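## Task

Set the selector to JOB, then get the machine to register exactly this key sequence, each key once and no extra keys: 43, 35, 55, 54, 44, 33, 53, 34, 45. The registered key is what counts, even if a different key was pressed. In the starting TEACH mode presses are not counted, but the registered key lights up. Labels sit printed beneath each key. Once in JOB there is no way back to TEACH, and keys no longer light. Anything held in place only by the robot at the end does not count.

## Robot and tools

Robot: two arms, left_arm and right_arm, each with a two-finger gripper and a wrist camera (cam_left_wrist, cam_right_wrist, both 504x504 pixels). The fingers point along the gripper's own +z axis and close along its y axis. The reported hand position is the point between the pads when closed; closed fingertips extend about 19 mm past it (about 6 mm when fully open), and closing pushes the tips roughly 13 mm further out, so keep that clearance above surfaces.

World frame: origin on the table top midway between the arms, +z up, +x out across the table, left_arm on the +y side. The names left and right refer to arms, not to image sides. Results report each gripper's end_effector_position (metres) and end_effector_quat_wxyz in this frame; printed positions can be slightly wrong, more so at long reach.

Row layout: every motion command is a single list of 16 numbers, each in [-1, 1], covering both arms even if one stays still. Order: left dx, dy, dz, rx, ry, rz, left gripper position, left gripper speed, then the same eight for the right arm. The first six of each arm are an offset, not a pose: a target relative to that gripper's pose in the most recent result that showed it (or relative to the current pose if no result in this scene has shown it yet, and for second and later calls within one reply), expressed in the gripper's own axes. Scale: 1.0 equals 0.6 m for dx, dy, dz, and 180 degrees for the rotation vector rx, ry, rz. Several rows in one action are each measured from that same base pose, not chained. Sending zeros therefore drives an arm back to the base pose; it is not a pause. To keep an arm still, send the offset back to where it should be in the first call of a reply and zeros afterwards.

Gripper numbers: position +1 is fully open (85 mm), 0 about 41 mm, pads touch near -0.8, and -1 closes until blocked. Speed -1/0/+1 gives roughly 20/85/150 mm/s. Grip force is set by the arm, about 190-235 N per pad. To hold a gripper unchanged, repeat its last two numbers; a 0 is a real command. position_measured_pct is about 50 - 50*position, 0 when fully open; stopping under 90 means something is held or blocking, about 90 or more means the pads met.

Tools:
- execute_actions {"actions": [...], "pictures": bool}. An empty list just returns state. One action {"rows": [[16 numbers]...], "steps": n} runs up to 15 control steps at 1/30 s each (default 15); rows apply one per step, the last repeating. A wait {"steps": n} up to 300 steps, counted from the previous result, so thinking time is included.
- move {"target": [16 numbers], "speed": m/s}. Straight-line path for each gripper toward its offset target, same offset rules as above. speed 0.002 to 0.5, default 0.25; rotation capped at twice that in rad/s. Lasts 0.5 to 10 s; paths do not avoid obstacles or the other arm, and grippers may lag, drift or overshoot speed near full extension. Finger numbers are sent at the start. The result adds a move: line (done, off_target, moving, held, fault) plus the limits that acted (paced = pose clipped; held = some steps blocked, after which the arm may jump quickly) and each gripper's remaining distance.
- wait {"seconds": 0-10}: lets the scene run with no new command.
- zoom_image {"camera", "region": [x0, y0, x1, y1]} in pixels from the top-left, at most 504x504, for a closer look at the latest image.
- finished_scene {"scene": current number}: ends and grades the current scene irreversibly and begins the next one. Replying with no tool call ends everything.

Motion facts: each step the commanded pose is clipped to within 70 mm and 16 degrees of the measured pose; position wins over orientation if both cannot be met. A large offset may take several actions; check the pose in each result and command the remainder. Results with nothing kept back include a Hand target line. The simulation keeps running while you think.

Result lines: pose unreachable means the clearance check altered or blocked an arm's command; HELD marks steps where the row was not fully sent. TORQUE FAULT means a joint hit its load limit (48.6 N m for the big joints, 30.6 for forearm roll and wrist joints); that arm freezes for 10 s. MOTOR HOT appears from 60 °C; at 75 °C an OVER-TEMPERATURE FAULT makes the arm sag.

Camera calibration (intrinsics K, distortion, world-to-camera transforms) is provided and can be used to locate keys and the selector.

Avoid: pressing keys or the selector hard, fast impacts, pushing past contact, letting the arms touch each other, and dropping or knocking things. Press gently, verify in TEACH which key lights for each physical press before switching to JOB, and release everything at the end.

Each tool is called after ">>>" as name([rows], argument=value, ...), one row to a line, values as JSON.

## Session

>>> execute_actions(actions=[])

Scene clock: 0.00 s of 4800.00 s.
left_arm: end_effector_position=(+0.3862, +0.3337, +0.1987) position_measured_pct=0.0 end_effector_quat_wxyz=(-0.001, -0.073, +0.997, -0.002) | right_arm: end_effector_position=(+0.5123, -0.2431, +0.2382) position_measured_pct=0.0 end_effector_quat_wxyz=(+0.077, +0.733, +0.674, +0.054)
Joint positions: left_arm=[-0.053  0.433  0.002  1.66   0.003  1.052  1.517] | right_arm=[-0.597  0.534  0.509  1.451 -0.186  1.053 -0.282]
Joint velocities: left_arm=[ 0.001 -0.001 -0.     0.     0.    -0.001 -0.001] | right_arm=[-0.     0.    -0.001 -0.001  0.     0.    -0.001]
Hand target (left_arm): +0.386, +0.334, +0.199; -0.001, -0.073, +0.997, -0.002
Hand target (right_arm): +0.512, -0.243, +0.238; +0.077, +0.733, +0.674, +0.054
camera_calibration (this result's frames):
cam_left_wrist: T_world_to_cam=[[-0.0942911, 0.994896, 0.0359296, -0.308082], [0.995532, 0.0944125, -0.00169494, -0.361842], [-0.0050785, 0.0356093, -0.999353, 0.339753], [0, 0, 0, 1]] pos_world=[0.332901, 0.328573, 0.349989]
cam_right_wrist: T_world_to_cam=[[0.985032, -0.11045, 0.132336, -0.554903], [-0.110085, -0.993871, -0.0100954, -0.118263], [0.13264, -0.00462388, -0.991154, 0.313409], [0, 0, 0, 1]] pos_world=[0.492008, -0.177378, 0.382876]

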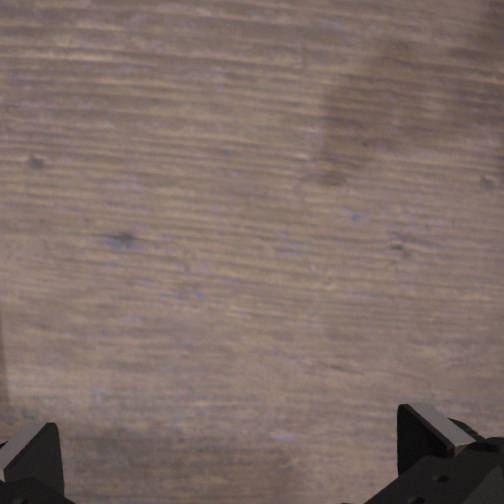

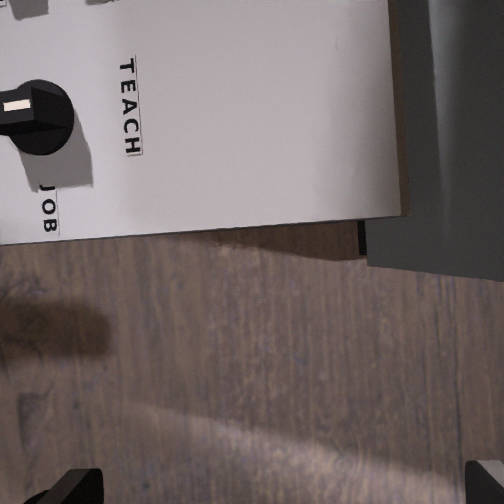

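>>> move(target=[-0.05,-0.2,-0.53,0.15,-0.03,0,1,0,0.42,-0.16,-0.177,-0.103,-0.076,-0.517,-1,0])

Scene clock: 10.10 s of 4800.00 s.
left_arm: end_effector_position=(+0.4339, +0.2195, +0.5173) position_measured_pct=0.0 end_effector_quat_wxyz=(+0.062, -0.070, +0.968, -0.231) | right_arm: end_effector_position=(+0.4199, +0.0206, +0.3176) position_measured_pct=91.7 end_effector_quat_wxyz=(+0.265, -0.000, +0.964, -0.000)
Joint positions: left_arm=[-0.166  0.394  0.139  0.791  0.443  1.855  1.678] | right_arm=[-1.087  0.48   0.246  1.344  0.382  1.055  0.434]
Joint velocities: left_arm=[-0.     0.005 -0.    -0.    -0.    -0.     0.   ] | right_arm=[-0.     0.001 -0.    -0.002  0.     0.001 -0.   ]
Hand target (left_arm): +0.434, +0.220, +0.517; +0.062, -0.070, +0.968, -0.231
Hand target (right_arm): +0.420, +0.021, +0.318; +0.265, -0.000, +0.964, -0.000
Off the commanded pose (left_arm): 0.001 m, 0 deg.
Off the commanded pose (right_arm): 0.001 m, 0 deg.
After step 90, 3.37 s passed at rest.
move: done
camera_calibration (this result's frames):
cam_left_wrist: T_world_to_cam=[[-0.0625306, 0.907117, -0.416208, 0.0379714], [0.986542, 0.119305, 0.111806, -0.458328], [0.151077, -0.403615, -0.902369, 0.640932], [0, 0, 0, 1]] pos_world=[0.357704, 0.278927, 0.645406]
cam_right_wrist: T_world_to_cam=[[0.0522313, 0.99812, -0.0320563, -0.0241758], [0.874287, -0.0301916, 0.48447, -0.455726], [0.482591, -0.0533308, -0.87422, 0.222527], [0, 0, 0, 1]] pos_world=[0.292308, 0.0222388, 0.414549]

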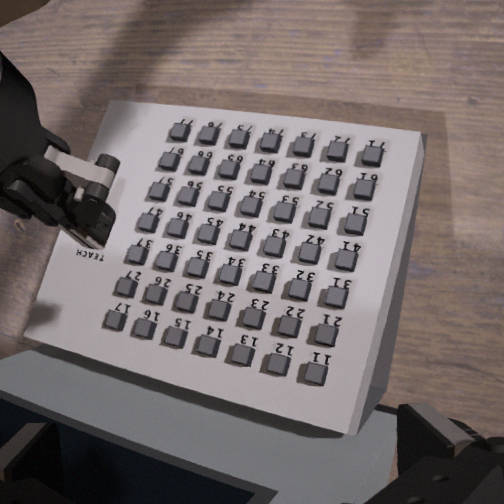

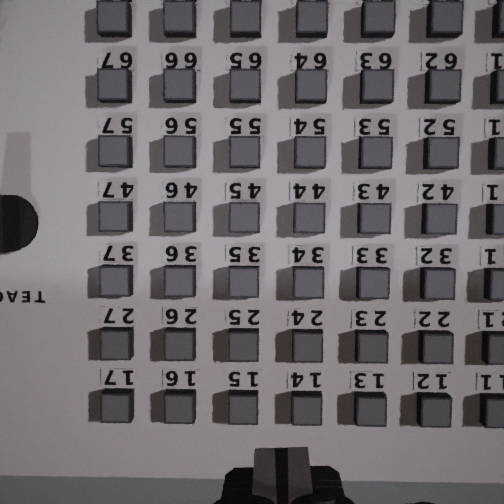

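>>> move(target=[0,0,0,0,0,0,1,0,0.128,0.03,0.22,0.006,0.027,0.011,-1,0], speed=0.15)

Scene clock: 19.03 s of 4800.00 s.
left_arm: end_effector_position=(+0.4340, +0.2195, +0.5173) position_measured_pct=0.0 end_effector_quat_wxyz=(+0.062, -0.070, +0.968, -0.231) | right_arm: end_effector_position=(+0.4215, +0.0381, +0.1649) position_measured_pct=91.7 end_effector_quat_wxyz=(+0.224, +0.019, +0.974, -0.004)
Joint positions: left_arm=[-0.166  0.394  0.139  0.791  0.443  1.855  1.678] | right_arm=[-1.051  0.688  0.228  1.462  0.342  0.797  0.318]
Joint velocities: left_arm=[-0.    -0.001 -0.     0.    -0.     0.001  0.   ] | right_arm=[ 0.002  0.004  0.001  0.001 -0.    -0.     0.   ]
Hand target (left_arm): +0.434, +0.220, +0.517; +0.062, -0.070, +0.968, -0.231
Hand target (right_arm): +0.422, +0.038, +0.165; +0.224, +0.019, +0.974, -0.005
Off the commanded pose (left_arm): 0.000 m, 0 deg.
Off the commanded pose (right_arm): 0.000 m, 0 deg.
After step 90, 4.57 s passed at rest.
move: done
camera_calibration (this result's frames):
cam_left_wrist: T_world_to_cam=[[-0.0625326, 0.907116, -0.416209, 0.037972], [0.986543, 0.119306, 0.111803, -0.458328], [0.151074, -0.403617, -0.902369, 0.640932], [0, 0, 0, 1]] pos_world=[0.357706, 0.278927, 0.645404]
cam_right_wrist: T_world_to_cam=[[0.0893027, 0.995354, -0.0359855, -0.06152], [0.910165, -0.0668797, 0.408811, -0.383917], [0.404505, -0.0692607, -0.911909, 0.128909], [0, 0, 0, 1]] pos_world=[0.302777, 0.0444863, 0.272289]

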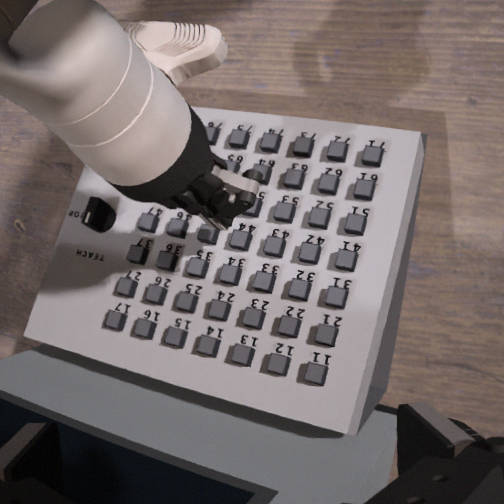

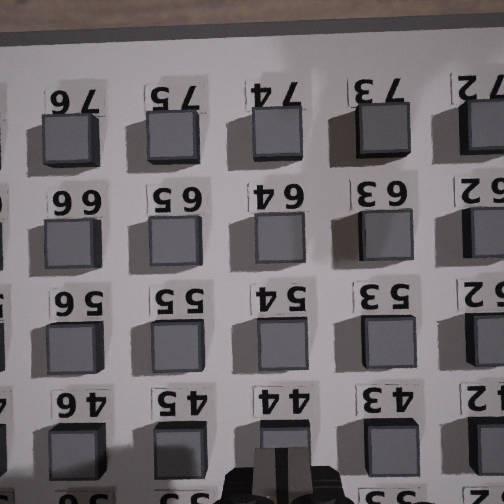

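>>> move(target=[0,0,0,0,0,0,1,0,0,0.002,0.05,0,0,0,-1,0], speed=0.08)

>>> move(target=[0,0,0,0,0,0,1,0,0,0,0.028,0,0,0,-1,0], speed=0.025)

>>> execute_actions([
  {"rows":[[0,0,0,0,0,0,1,0,0.0015,-0.002,-0.022,0.001,0.001,0,-1,0]],"steps":10},
], pictures=false)

>>> move(target=[0,0,0,0,0,0,1,0,-0.113,-0.0565,0,0,0,0,-1,0], speed=0.1)

>>> move(target=[0,0,0,0,0,0,1,0,0,0,0.028,0,0,0,-1,0], speed=0.03)

>>> move(target=[0,0,0,0,0,0,1,0,0.0015,-0.002,-0.022,0.001,0.001,0,-1,0], speed=0.05)

Scene clock: 28.60 s of 4800.00 s.
left_arm: end_effector_position=(+0.4340, +0.2195, +0.5173) position_measured_pct=0.0 end_effector_quat_wxyz=(+0.062, -0.070, +0.968, -0.231) | right_arm: end_effector_position=(+0.4346, +0.0387, +0.1381) position_measured_pct=91.7 end_effector_quat_wxyz=(+0.224, +0.019, +0.974, -0.004)
Joint positions: left_arm=[-0.166  0.394  0.139  0.791  0.443  1.855  1.678] | right_arm=[-1.029  0.74   0.228  1.46   0.344  0.742  0.316]
Joint velocities: left_arm=[-0.001 -0.003  0.     0.001 -0.    -0.001 -0.001] | right_arm=[ 0.001  0.004  0.    -0.001  0.     0.     0.001]
Hand target (left_arm): +0.434, +0.220, +0.517; +0.062, -0.070, +0.968, -0.231
Hand target (right_arm): +0.435, +0.039, +0.138; +0.224, +0.019, +0.974, -0.004
Off the commanded pose (left_arm): 0.000 m, 0 deg.
Off the commanded pose (right_arm): 0.000 m, 0 deg.
After step 90, 5.83 s passed at rest.
move: done
camera_calibration (this result's frames):
cam_left_wrist: T_world_to_cam=[[-0.0625341, 0.907116, -0.41621, 0.0379723], [0.986543, 0.119307, 0.1118, -0.458328], [0.151073, -0.403618, -0.902369, 0.640931], [0, 0, 0, 1]] pos_world=[0.357707, 0.278927, 0.645402]
cam_right_wrist: T_world_to_cam=[[0.0892653, 0.995369, -0.0356763, -0.0643371], [0.910077, -0.066957, 0.408994, -0.38485], [0.404711, -0.0689772, -0.911839, 0.0990684], [0, 0, 0, 1]] pos_world=[0.315893, 0.0451042, 0.245441]

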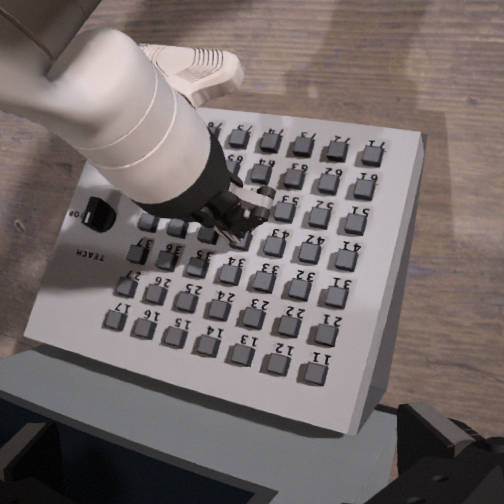

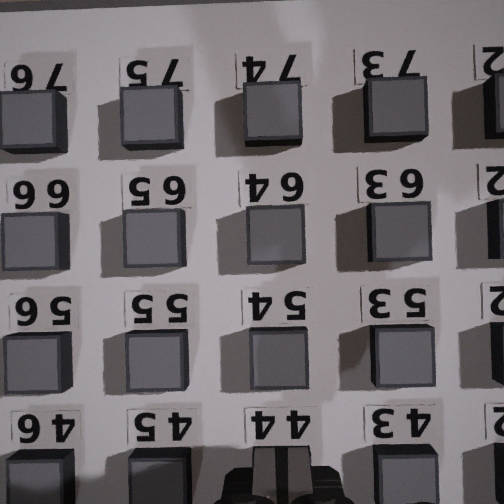

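Scene clock: 29.50 s of 4800.00 s.
left_arm: end_effector_position=(+0.4340, +0.2195, +0.5173) position_measured_pct=0.0 end_effector_quat_wxyz=(+0.062, -0.070, +0.968, -0.231) | right_arm: end_effector_position=(+0.4410, +0.0400, +0.1272) position_measured_pct=91.7 end_effector_quat_wxyz=(+0.225, +0.019, +0.974, -0.002)
Joint positions: left_arm=[-0.166  0.394  0.139  0.791  0.443  1.855  1.678] | right_arm=[-1.019  0.762  0.227  1.458  0.345  0.715  0.314]
Joint velocities: left_arm=[-0.001  0.002 -0.     0.     0.     0.    -0.   ] | right_arm=[ 0.001 -0.    -0.    -0.     0.001 -0.001 -0.001]
Hand target (left_arm): +0.434, +0.220, +0.517; +0.062, -0.070, +0.968, -0.231
Hand target (right_arm): +0.442, +0.038, +0.123; +0.224, +0.019, +0.974, -0.004
Off the commanded pose (left_arm): 0.000 m, 0 deg.
Off the commanded pose (right_arm): 0.005 m, 0 deg.
move: off_target (right_arm)
camera_calibration (this result's frames):
cam_left_wrist: T_world_to_cam=[[-0.0625357, 0.907115, -0.416211, 0.0379728], [0.986543, 0.119308, 0.111798, -0.458328], [0.151071, -0.403619, -0.902369, 0.640931], [0, 0, 0, 1]] pos_world=[0.357709, 0.278928, 0.645401]
cam_right_wrist: T_world_to_cam=[[0.0879505, 0.99565, -0.0307609, -0.0665993], [0.909393, -0.0676517, 0.410399, -0.385899], [0.406533, -0.0640685, -0.911387, 0.0856074], [0, 0, 0, 1]] pos_world=[0.321989, 0.0456876, 0.234346]

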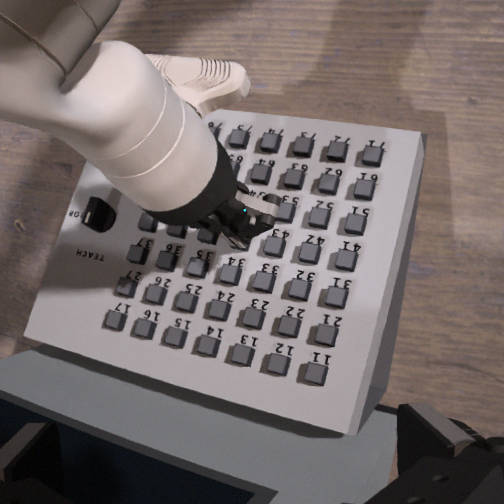

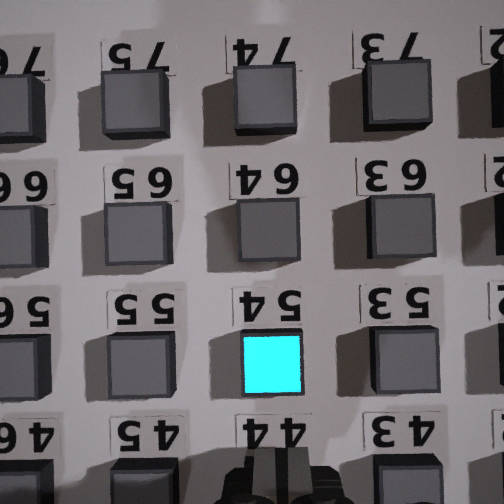

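Scene clock: 29.83 s of 4800.00 s.
left_arm: end_effector_position=(+0.4340, +0.2195, +0.5173) position_measured_pct=0.0 end_effector_quat_wxyz=(+0.062, -0.070, +0.968, -0.231) | right_arm: end_effector_position=(+0.4343, +0.0390, +0.1385) position_measured_pct=91.7 end_effector_quat_wxyz=(+0.223, +0.019, +0.975, -0.003)
Joint positions: left_arm=[-0.166  0.394  0.139  0.791  0.443  1.855  1.678] | right_arm=[-1.028  0.738  0.226  1.46   0.342  0.742  0.317]
Joint velocities: left_arm=[ 0.001 -0.001 -0.     0.001 -0.     0.     0.001] | right_arm=[-0.001 -0.001 -0.    -0.001  0.001 -0.001 -0.   ]
Hand target (left_arm): +0.434, +0.220, +0.517; +0.062, -0.070, +0.968, -0.231
Hand target (right_arm): +0.434, +0.039, +0.139; +0.223, +0.019, +0.975, -0.003
Off the commanded pose (left_arm): 0.000 m, 0 deg.
Off the commanded pose (right_arm): 0.000 m, 0 deg.
Steps of this call (steps 1 to 10: all 10 steps of this action). Readings (end_effector_position | what the end effector reports):
1: left_arm (+0.4340, +0.2195, +0.5173) | right_arm (+0.4407, +0.0402, +0.1278) | left_arm position_measured_pct=0.0 | right_arm position_measured_pct=91.7
2: left_arm (+0.4340, +0.2195, +0.5173) | right_arm (+0.4395, +0.0403, +0.1302) | left_arm position_measured_pct=0.0 | right_arm position_measured_pct=91.7
4: left_arm (+0.4340, +0.2195, +0.5173) | right_arm (+0.4355, +0.0404, +0.1384) | left_arm position_measured_pct=0.0 | right_arm position_measured_pct=91.7
8: left_arm (+0.4340, +0.2195, +0.5173) | right_arm (+0.4344, +0.0391, +0.1386) | left_arm position_measured_pct=0.0 | right_arm position_measured_pct=91.7
10: the state above

Scene clock: 31.10 s of 4800.00 s.
left_arm: end_effector_position=(+0.4340, +0.2195, +0.5173) position_measured_pct=0.0 end_effector_quat_wxyz=(+0.062, -0.070, +0.968, -0.231) | right_arm: end_effector_position=(+0.4938, +0.0031, +0.1684) position_measured_pct=91.7 end_effector_quat_wxyz=(+0.224, +0.019, +0.974, -0.003)
Joint positions: left_arm=[-0.166  0.394  0.139  0.791  0.443  1.855  1.678] | right_arm=[-0.877  0.714  0.191  1.388  0.317  0.782  0.478]
Joint velocities: left_arm=[-0.001  0.001  0.     0.001 -0.    -0.002  0.   ] | right_arm=[ 0.006  0.001  0.003  0.001 -0.002  0.001  0.002]
Hand target (left_arm): +0.434, +0.220, +0.517; +0.062, -0.070, +0.968, -0.231
Hand target (right_arm): +0.494, +0.003, +0.168; +0.224, +0.019, +0.974, -0.003
Off the commanded pose (left_arm): 0.000 m, 0 deg.
Off the commanded pose (right_arm): 0.001 m, 0 deg.
move: done
camera_calibration (this result's frames):
cam_left_wrist: T_world_to_cam=[[-0.0625388, 0.907114, -0.416213, 0.0379738], [0.986543, 0.119309, 0.111793, -0.458328], [0.151067, -0.403621, -0.902369, 0.64093], [0, 0, 0, 1]] pos_world=[0.357712, 0.278929, 0.645398]
cam_right_wrist: T_world_to_cam=[[0.0882789, 0.995528, -0.0336167, -0.0328923], [0.910449, -0.0669517, 0.408166, -0.453504], [0.40409, -0.0666387, -0.912289, 0.100742], [0, 0, 0, 1]] pos_world=[0.375088, 0.00909566, 0.275905]

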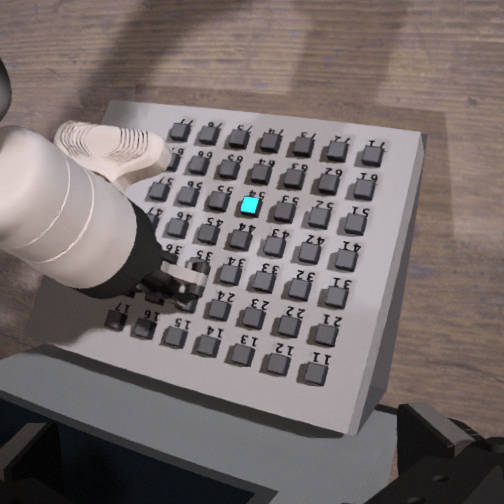

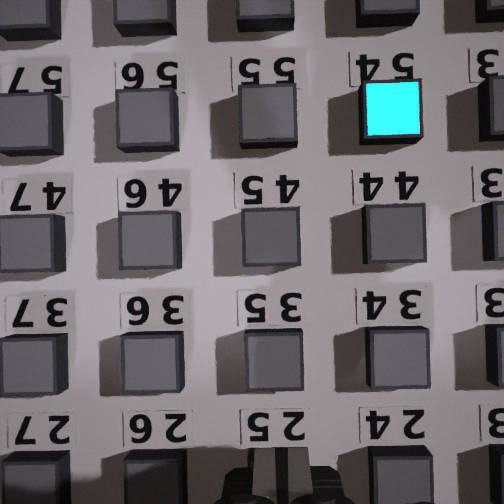

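Scene clock: 31.90 s of 4800.00 s.
left_arm: end_effector_position=(+0.4340, +0.2195, +0.5173) position_measured_pct=0.0 end_effector_quat_wxyz=(+0.062, -0.070, +0.968, -0.231) | right_arm: end_effector_position=(+0.5004, +0.0042, +0.1573) position_measured_pct=91.7 end_effector_quat_wxyz=(+0.225, +0.019, +0.974, -0.001)
Joint positions: left_arm=[-0.166  0.394  0.139  0.791  0.443  1.855  1.678] | right_arm=[-0.867  0.737  0.19   1.386  0.318  0.755  0.477]
Joint velocities: left_arm=[-0.  0. -0.  0.  0. -0. -0.] | right_arm=[ 0.    -0.    -0.001 -0.002  0.001  0.    -0.   ]
Hand target (left_arm): +0.434, +0.220, +0.517; +0.062, -0.070, +0.968, -0.231
Hand target (right_arm): +0.501, +0.003, +0.153; +0.224, +0.019, +0.974, -0.003
Off the commanded pose (left_arm): 0.000 m, 0 deg.
Off the commanded pose (right_arm): 0.004 m, 0 deg.
move: off_target (right_arm)
camera_calibration (this result's frames):
cam_left_wrist: T_world_to_cam=[[-0.0625404, 0.907113, -0.416214, 0.0379744], [0.986544, 0.11931, 0.11179, -0.458328], [0.151065, -0.403622, -0.902368, 0.640929], [0, 0, 0, 1]] pos_world=[0.357713, 0.278929, 0.645396]
cam_right_wrist: T_world_to_cam=[[0.0871481, 0.99577, -0.0291237, -0.035098], [0.909502, -0.0676018, 0.410167, -0.454764], [0.406463, -0.0622333, -0.911545, 0.0867122], [0, 0, 0, 1]] pos_world=[0.381422, 0.00960313, 0.264549]

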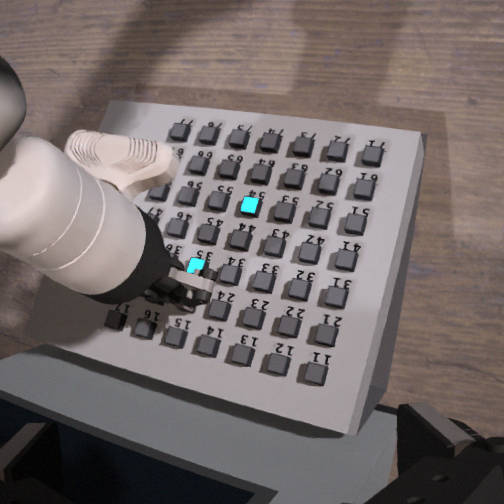

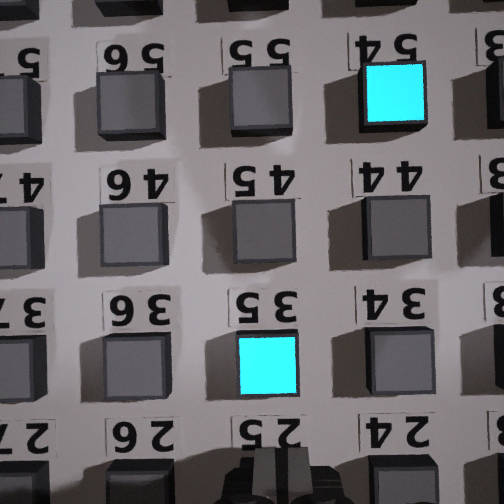

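Scene clock: 32.60 s of 4800.00 s.
left_arm: end_effector_position=(+0.4340, +0.2195, +0.5173) position_measured_pct=0.0 end_effector_quat_wxyz=(+0.062, -0.070, +0.968, -0.231) | right_arm: end_effector_position=(+0.4937, +0.0032, +0.1687) position_measured_pct=91.7 end_effector_quat_wxyz=(+0.223, +0.019, +0.975, -0.002)
Joint positions: left_arm=[-0.166  0.394  0.139  0.791  0.443  1.855  1.678] | right_arm=[-0.876  0.714  0.19   1.388  0.316  0.782  0.479]
Joint velocities: left_arm=[-0.     0.001  0.     0.    -0.     0.002 -0.   ] | right_arm=[-0.    -0.002 -0.     0.001  0.    -0.    -0.   ]
Hand target (left_arm): +0.434, +0.220, +0.517; +0.062, -0.070, +0.968, -0.231
Hand target (right_arm): +0.494, +0.003, +0.169; +0.223, +0.019, +0.975, -0.002
Off the commanded pose (left_arm): 0.000 m, 0 deg.
Off the commanded pose (right_arm): 0.000 m, 0 deg.
move: done
camera_calibration (this result's frames):
cam_left_wrist: T_world_to_cam=[[-0.062542, 0.907113, -0.416215, 0.0379748], [0.986544, 0.119311, 0.111788, -0.458328], [0.151063, -0.403623, -0.902368, 0.640928], [0, 0, 0, 1]] pos_world=[0.357715, 0.278929, 0.645395]
cam_right_wrist: T_world_to_cam=[[0.0884141, 0.995562, -0.0322322, -0.0332782], [0.910788, -0.0676992, 0.407286, -0.453619], [0.403297, -0.0653665, -0.912732, 0.101485], [0, 0, 0, 1]] pos_world=[0.375164, 0.00905461, 0.276309]

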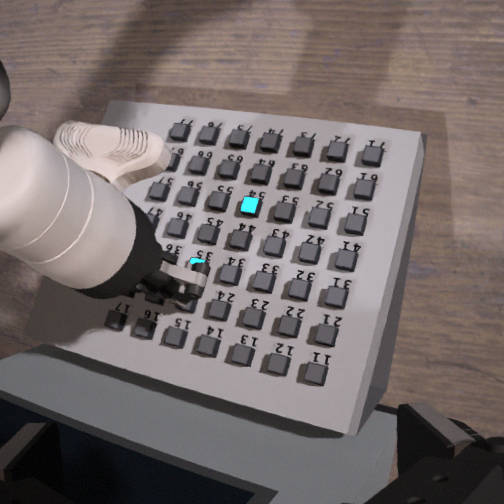

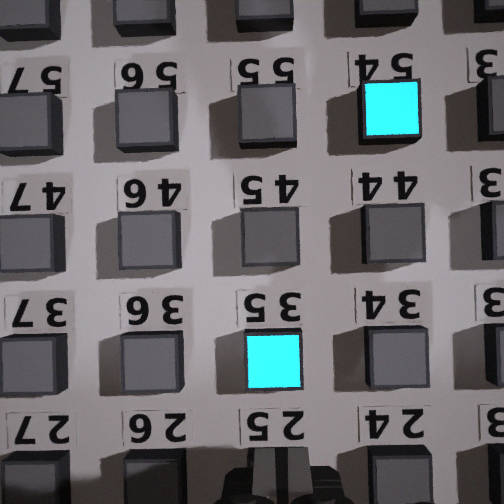

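>>> move(target=[0,0,0,0,0,0,1,0,0.113,-0.214,-0.045,0.001,0,0,-0.3,-0.6], speed=0.12)

Scene clock: 37.30 s of 4800.00 s.
left_arm: end_effector_position=(+0.4340, +0.2195, +0.5173) position_measured_pct=0.0 end_effector_quat_wxyz=(+0.062, -0.070, +0.968, -0.231) | right_arm: end_effector_position=(+0.4163, -0.1224, +0.1633) position_measured_pct=65.1 end_effector_quat_wxyz=(+0.223, +0.020, +0.975, -0.005)
Joint positions: left_arm=[-0.166  0.394  0.139  0.791  0.443  1.855  1.678] | right_arm=[-0.923  0.454  0.279  1.919  0.434  0.515  0.382]
Joint velocities: left_arm=[-0.002 -0.001 -0.     0.001  0.     0.     0.001] | right_arm=[-0.003 -0.008 -0.003 -0.     0.001 -0.002 -0.001]
Hand target (left_arm): +0.434, +0.220, +0.517; +0.062, -0.070, +0.968, -0.231
Hand target (right_arm): +0.416, -0.122, +0.164; +0.224, +0.020, +0.974, -0.004
Off the commanded pose (left_arm): 0.000 m, 0 deg.
Off the commanded pose (right_arm): 0.000 m, 0 deg.
After step 90, 0.13 s passed at rest.
move: done
camera_calibration (this result's frames):
cam_left_wrist: T_world_to_cam=[[-0.0625436, 0.907112, -0.416216, 0.0379752], [0.986544, 0.119312, 0.111786, -0.458328], [0.151062, -0.403624, -0.902368, 0.640928], [0, 0, 0, 1]] pos_world=[0.357716, 0.27893, 0.645393]
cam_right_wrist: T_world_to_cam=[[0.0906356, 0.995231, -0.0360497, 0.098106], [0.910557, -0.0681555, 0.407726, -0.389367], [0.403325, -0.0697798, -0.912393, 0.118939], [0, 0, 0, 1]] pos_world=[0.297678, -0.115876, 0.27081]

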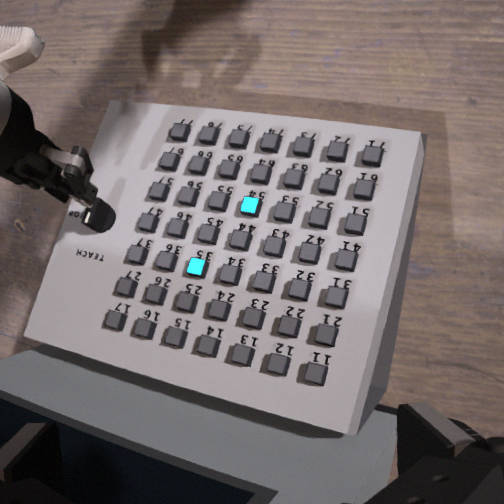

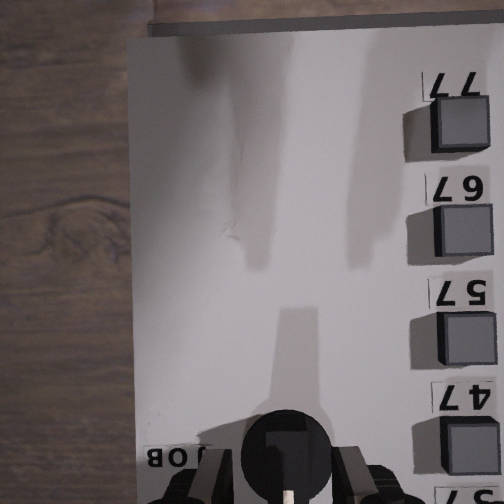

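>>> move(target=[0,0,0,0,0,0,1,0,-0.003,0.002,0.051,0,0,0,-0.3,0], speed=0.04)

>>> move(target=[0,0,0,0,0,0,1,0,0,0,0,0,0,0.52,-0.53,0])

>>> move(target=[0,0,0,0,0,0,1,0,0,0,-0.05,0,0,0,-0.3,1], speed=0.04)

>>> move(target=[0,0,0,0,0,0,1,0,0.32,0.035,0,0,0,-0.52,-1,0], speed=0.4)

Scene clock: 43.47 s of 4800.00 s.
left_arm: end_effector_position=(+0.4340, +0.2195, +0.5173) position_measured_pct=0.0 end_effector_quat_wxyz=(+0.062, -0.070, +0.968, -0.231) | right_arm: end_effector_position=(+0.4313, -0.1219, +0.1366) position_measured_pct=65.1 end_effector_quat_wxyz=(+0.224, +0.020, +0.974, -0.004)
Joint positions: left_arm=[-0.166  0.394  0.139  0.791  0.443  1.855  1.678] | right_arm=[-0.895  0.525  0.284  1.914  0.439  0.442  0.379]
Joint velocities: left_arm=[-0.     0.001 -0.    -0.001  0.     0.001 -0.   ] | right_arm=[ 0.     0.004  0.    -0.    -0.     0.     0.   ]
Hand target (left_arm): +0.434, +0.220, +0.517; +0.062, -0.070, +0.968, -0.231
Hand target (right_arm): +0.431, -0.122, +0.136; +0.223, +0.020, +0.975, -0.005
Off the commanded pose (left_arm): 0.000 m, 0 deg.
Off the commanded pose (right_arm): 0.000 m, 0 deg.
After step 90, 2.13 s passed at rest.
move: done
camera_calibration (this result's frames):
cam_left_wrist: T_world_to_cam=[[-0.0625451, 0.907112, -0.416217, 0.0379758], [0.986544, 0.119312, 0.111783, -0.458328], [0.15106, -0.403625, -0.902368, 0.640927], [0, 0, 0, 1]] pos_world=[0.357718, 0.27893, 0.645392]
cam_right_wrist: T_world_to_cam=[[0.0905774, 0.995248, -0.0357503, 0.0952087], [0.910423, -0.068201, 0.408019, -0.392129], [0.403641, -0.0695052, -0.912273, 0.0884928], [0, 0, 0, 1]] pos_world=[0.31266, -0.115349, 0.244129]

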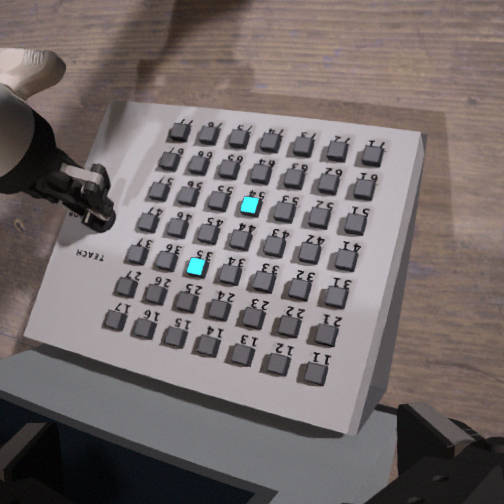

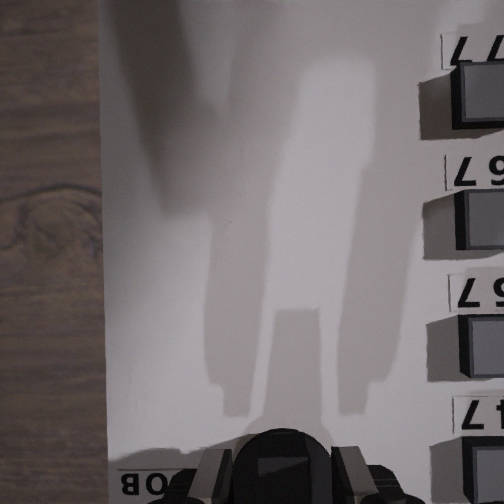

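Scene clock: 47.10 s of 4800.00 s.
left_arm: end_effector_position=(+0.4340, +0.2195, +0.5173) position_measured_pct=0.0 end_effector_quat_wxyz=(+0.062, -0.070, +0.968, -0.231) | right_arm: end_effector_position=(+0.4344, -0.1201, +0.1392) position_measured_pct=76.2 end_effector_quat_wxyz=(+0.157, +0.723, +0.652, +0.164)
Joint positions: left_arm=[-0.166  0.395  0.139  0.791  0.443  1.855  1.678] | right_arm=[-1.159  0.602  0.685  1.919 -0.142  0.392 -0.72 ]
Joint velocities: left_arm=[-0.001 -0.002 -0.    -0.    -0.     0.001 -0.001] | right_arm=[-0.002  0.001  0.001 -0.001  0.001 -0.    -0.001]
Hand target (left_arm): +0.434, +0.220, +0.517; +0.062, -0.070, +0.968, -0.231
Hand target (right_arm): +0.432, -0.122, +0.137; +0.157, +0.724, +0.653, +0.160
Off the commanded pose (left_arm): 0.000 m, 0 deg.
Off the commanded pose (right_arm): 0.004 m, 1 deg.
move: off_target (right_arm)
camera_calibration (this result's frames):
cam_left_wrist: T_world_to_cam=[[-0.0625467, 0.907111, -0.416218, 0.0379761], [0.986544, 0.119313, 0.111781, -0.458328], [0.151058, -0.403626, -0.902368, 0.640926], [0, 0, 0, 1]] pos_world=[0.357719, 0.27893, 0.64539]
cam_right_wrist: T_world_to_cam=[[0.911095, -0.129674, 0.391267, -0.457696], [-0.10931, -0.991251, -0.0739837, 0.00329311], [0.397437, 0.0246369, -0.917299, 0.104421], [0, 0, 0, 1]] pos_world=[0.375864, -0.0586593, 0.27511]

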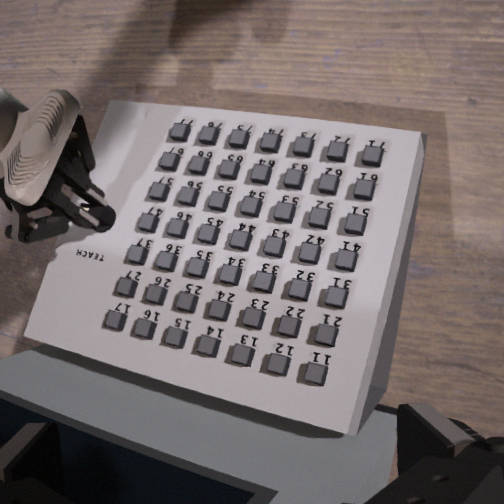

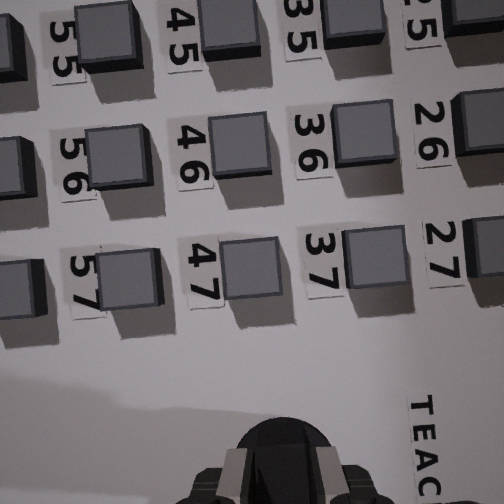

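Scene clock: 48.10 s of 4800.00 s.
left_arm: end_effector_position=(+0.4340, +0.2195, +0.5173) position_measured_pct=0.0 end_effector_quat_wxyz=(+0.062, -0.070, +0.968, -0.231) | right_arm: end_effector_position=(+0.4212, -0.1199, +0.1661) position_measured_pct=65.1 end_effector_quat_wxyz=(+0.157, +0.723, +0.652, +0.164)
Joint positions: left_arm=[-0.166  0.395  0.139  0.791  0.443  1.855  1.678] | right_arm=[-1.233  0.545  0.747  1.919 -0.108  0.461 -0.75 ]
Joint velocities: left_arm=[-0.001  0.001 -0.    -0.     0.     0.001 -0.   ] | right_arm=[-0.004 -0.003 -0.002 -0.001  0.001  0.001 -0.001]
Hand target (left_arm): +0.434, +0.220, +0.517; +0.062, -0.070, +0.968, -0.231
Hand target (right_arm): +0.421, -0.120, +0.166; +0.157, +0.723, +0.652, +0.164
Off the commanded pose (left_arm): 0.000 m, 0 deg.
Off the commanded pose (right_arm): 0.000 m, 0 deg.
move: done
camera_calibration (this result's frames):
cam_left_wrist: T_world_to_cam=[[-0.0625481, 0.907111, -0.416219, 0.0379765], [0.986544, 0.119314, 0.111778, -0.458328], [0.151056, -0.403627, -0.902368, 0.640926], [0, 0, 0, 1]] pos_world=[0.357721, 0.278931, 0.645389]
cam_right_wrist: T_world_to_cam=[[0.9111, -0.129971, 0.391157, -0.456229], [-0.109741, -0.991221, -0.0737434, 0.00423445], [0.397307, 0.0242619, -0.917365, 0.134294], [0, 0, 0, 1]] pos_world=[0.362779, -0.0583574, 0.301966]

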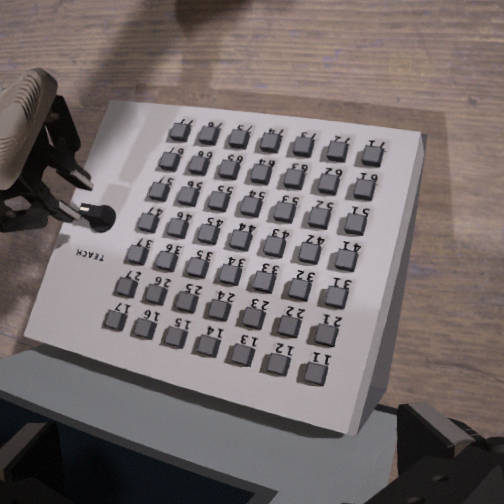

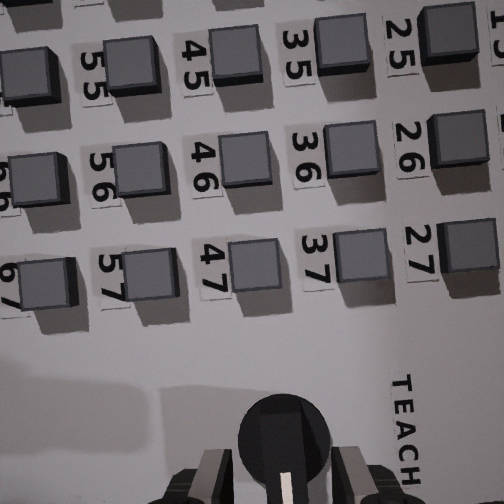

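Scene clock: 50.57 s of 4800.00 s.
left_arm: end_effector_position=(+0.4340, +0.2195, +0.5173) position_measured_pct=0.0 end_effector_quat_wxyz=(+0.062, -0.070, +0.968, -0.231) | right_arm: end_effector_position=(+0.4575, +0.0694, +0.1811) position_measured_pct=91.7 end_effector_quat_wxyz=(+0.226, +0.019, +0.974, -0.001)
Joint positions: left_arm=[-0.166  0.395  0.139  0.791  0.443  1.855  1.678] | right_arm=[-1.031  0.767  0.268  1.255  0.248  0.896  0.431]
Joint velocities: left_arm=[-0.     0.001  0.    -0.001  0.     0.     0.   ] | right_arm=[ 0.006  0.006  0.004 -0.003 -0.001  0.002  0.001]
Hand target (left_arm): +0.434, +0.220, +0.517; +0.062, -0.070, +0.968, -0.231
Hand target (right_arm): +0.458, +0.069, +0.181; +0.226, +0.020, +0.974, -0.002
Off the commanded pose (left_arm): 0.000 m, 0 deg.
Off the commanded pose (right_arm): 0.001 m, 0 deg.
move: done
camera_calibration (this result's frames):
cam_left_wrist: T_world_to_cam=[[-0.0625496, 0.90711, -0.41622, 0.0379769], [0.986545, 0.119315, 0.111776, -0.458329], [0.151055, -0.403628, -0.902368, 0.640925], [0, 0, 0, 1]] pos_world=[0.357722, 0.278931, 0.645387]
cam_right_wrist: T_world_to_cam=[[0.0886569, 0.99563, -0.0293317, -0.0962424], [0.908227, -0.0687128, 0.412798, -0.420923], [0.408978, -0.0632372, -0.91035, 0.128571], [0, 0, 0, 1]] pos_world=[0.338243, 0.0750295, 0.287978]

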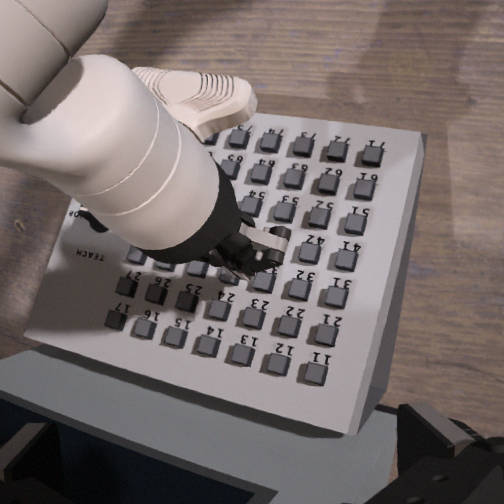

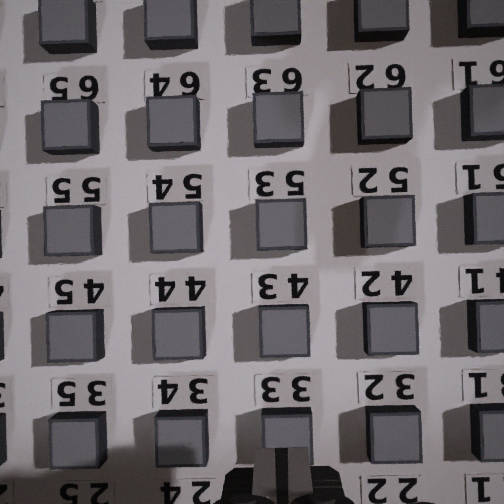

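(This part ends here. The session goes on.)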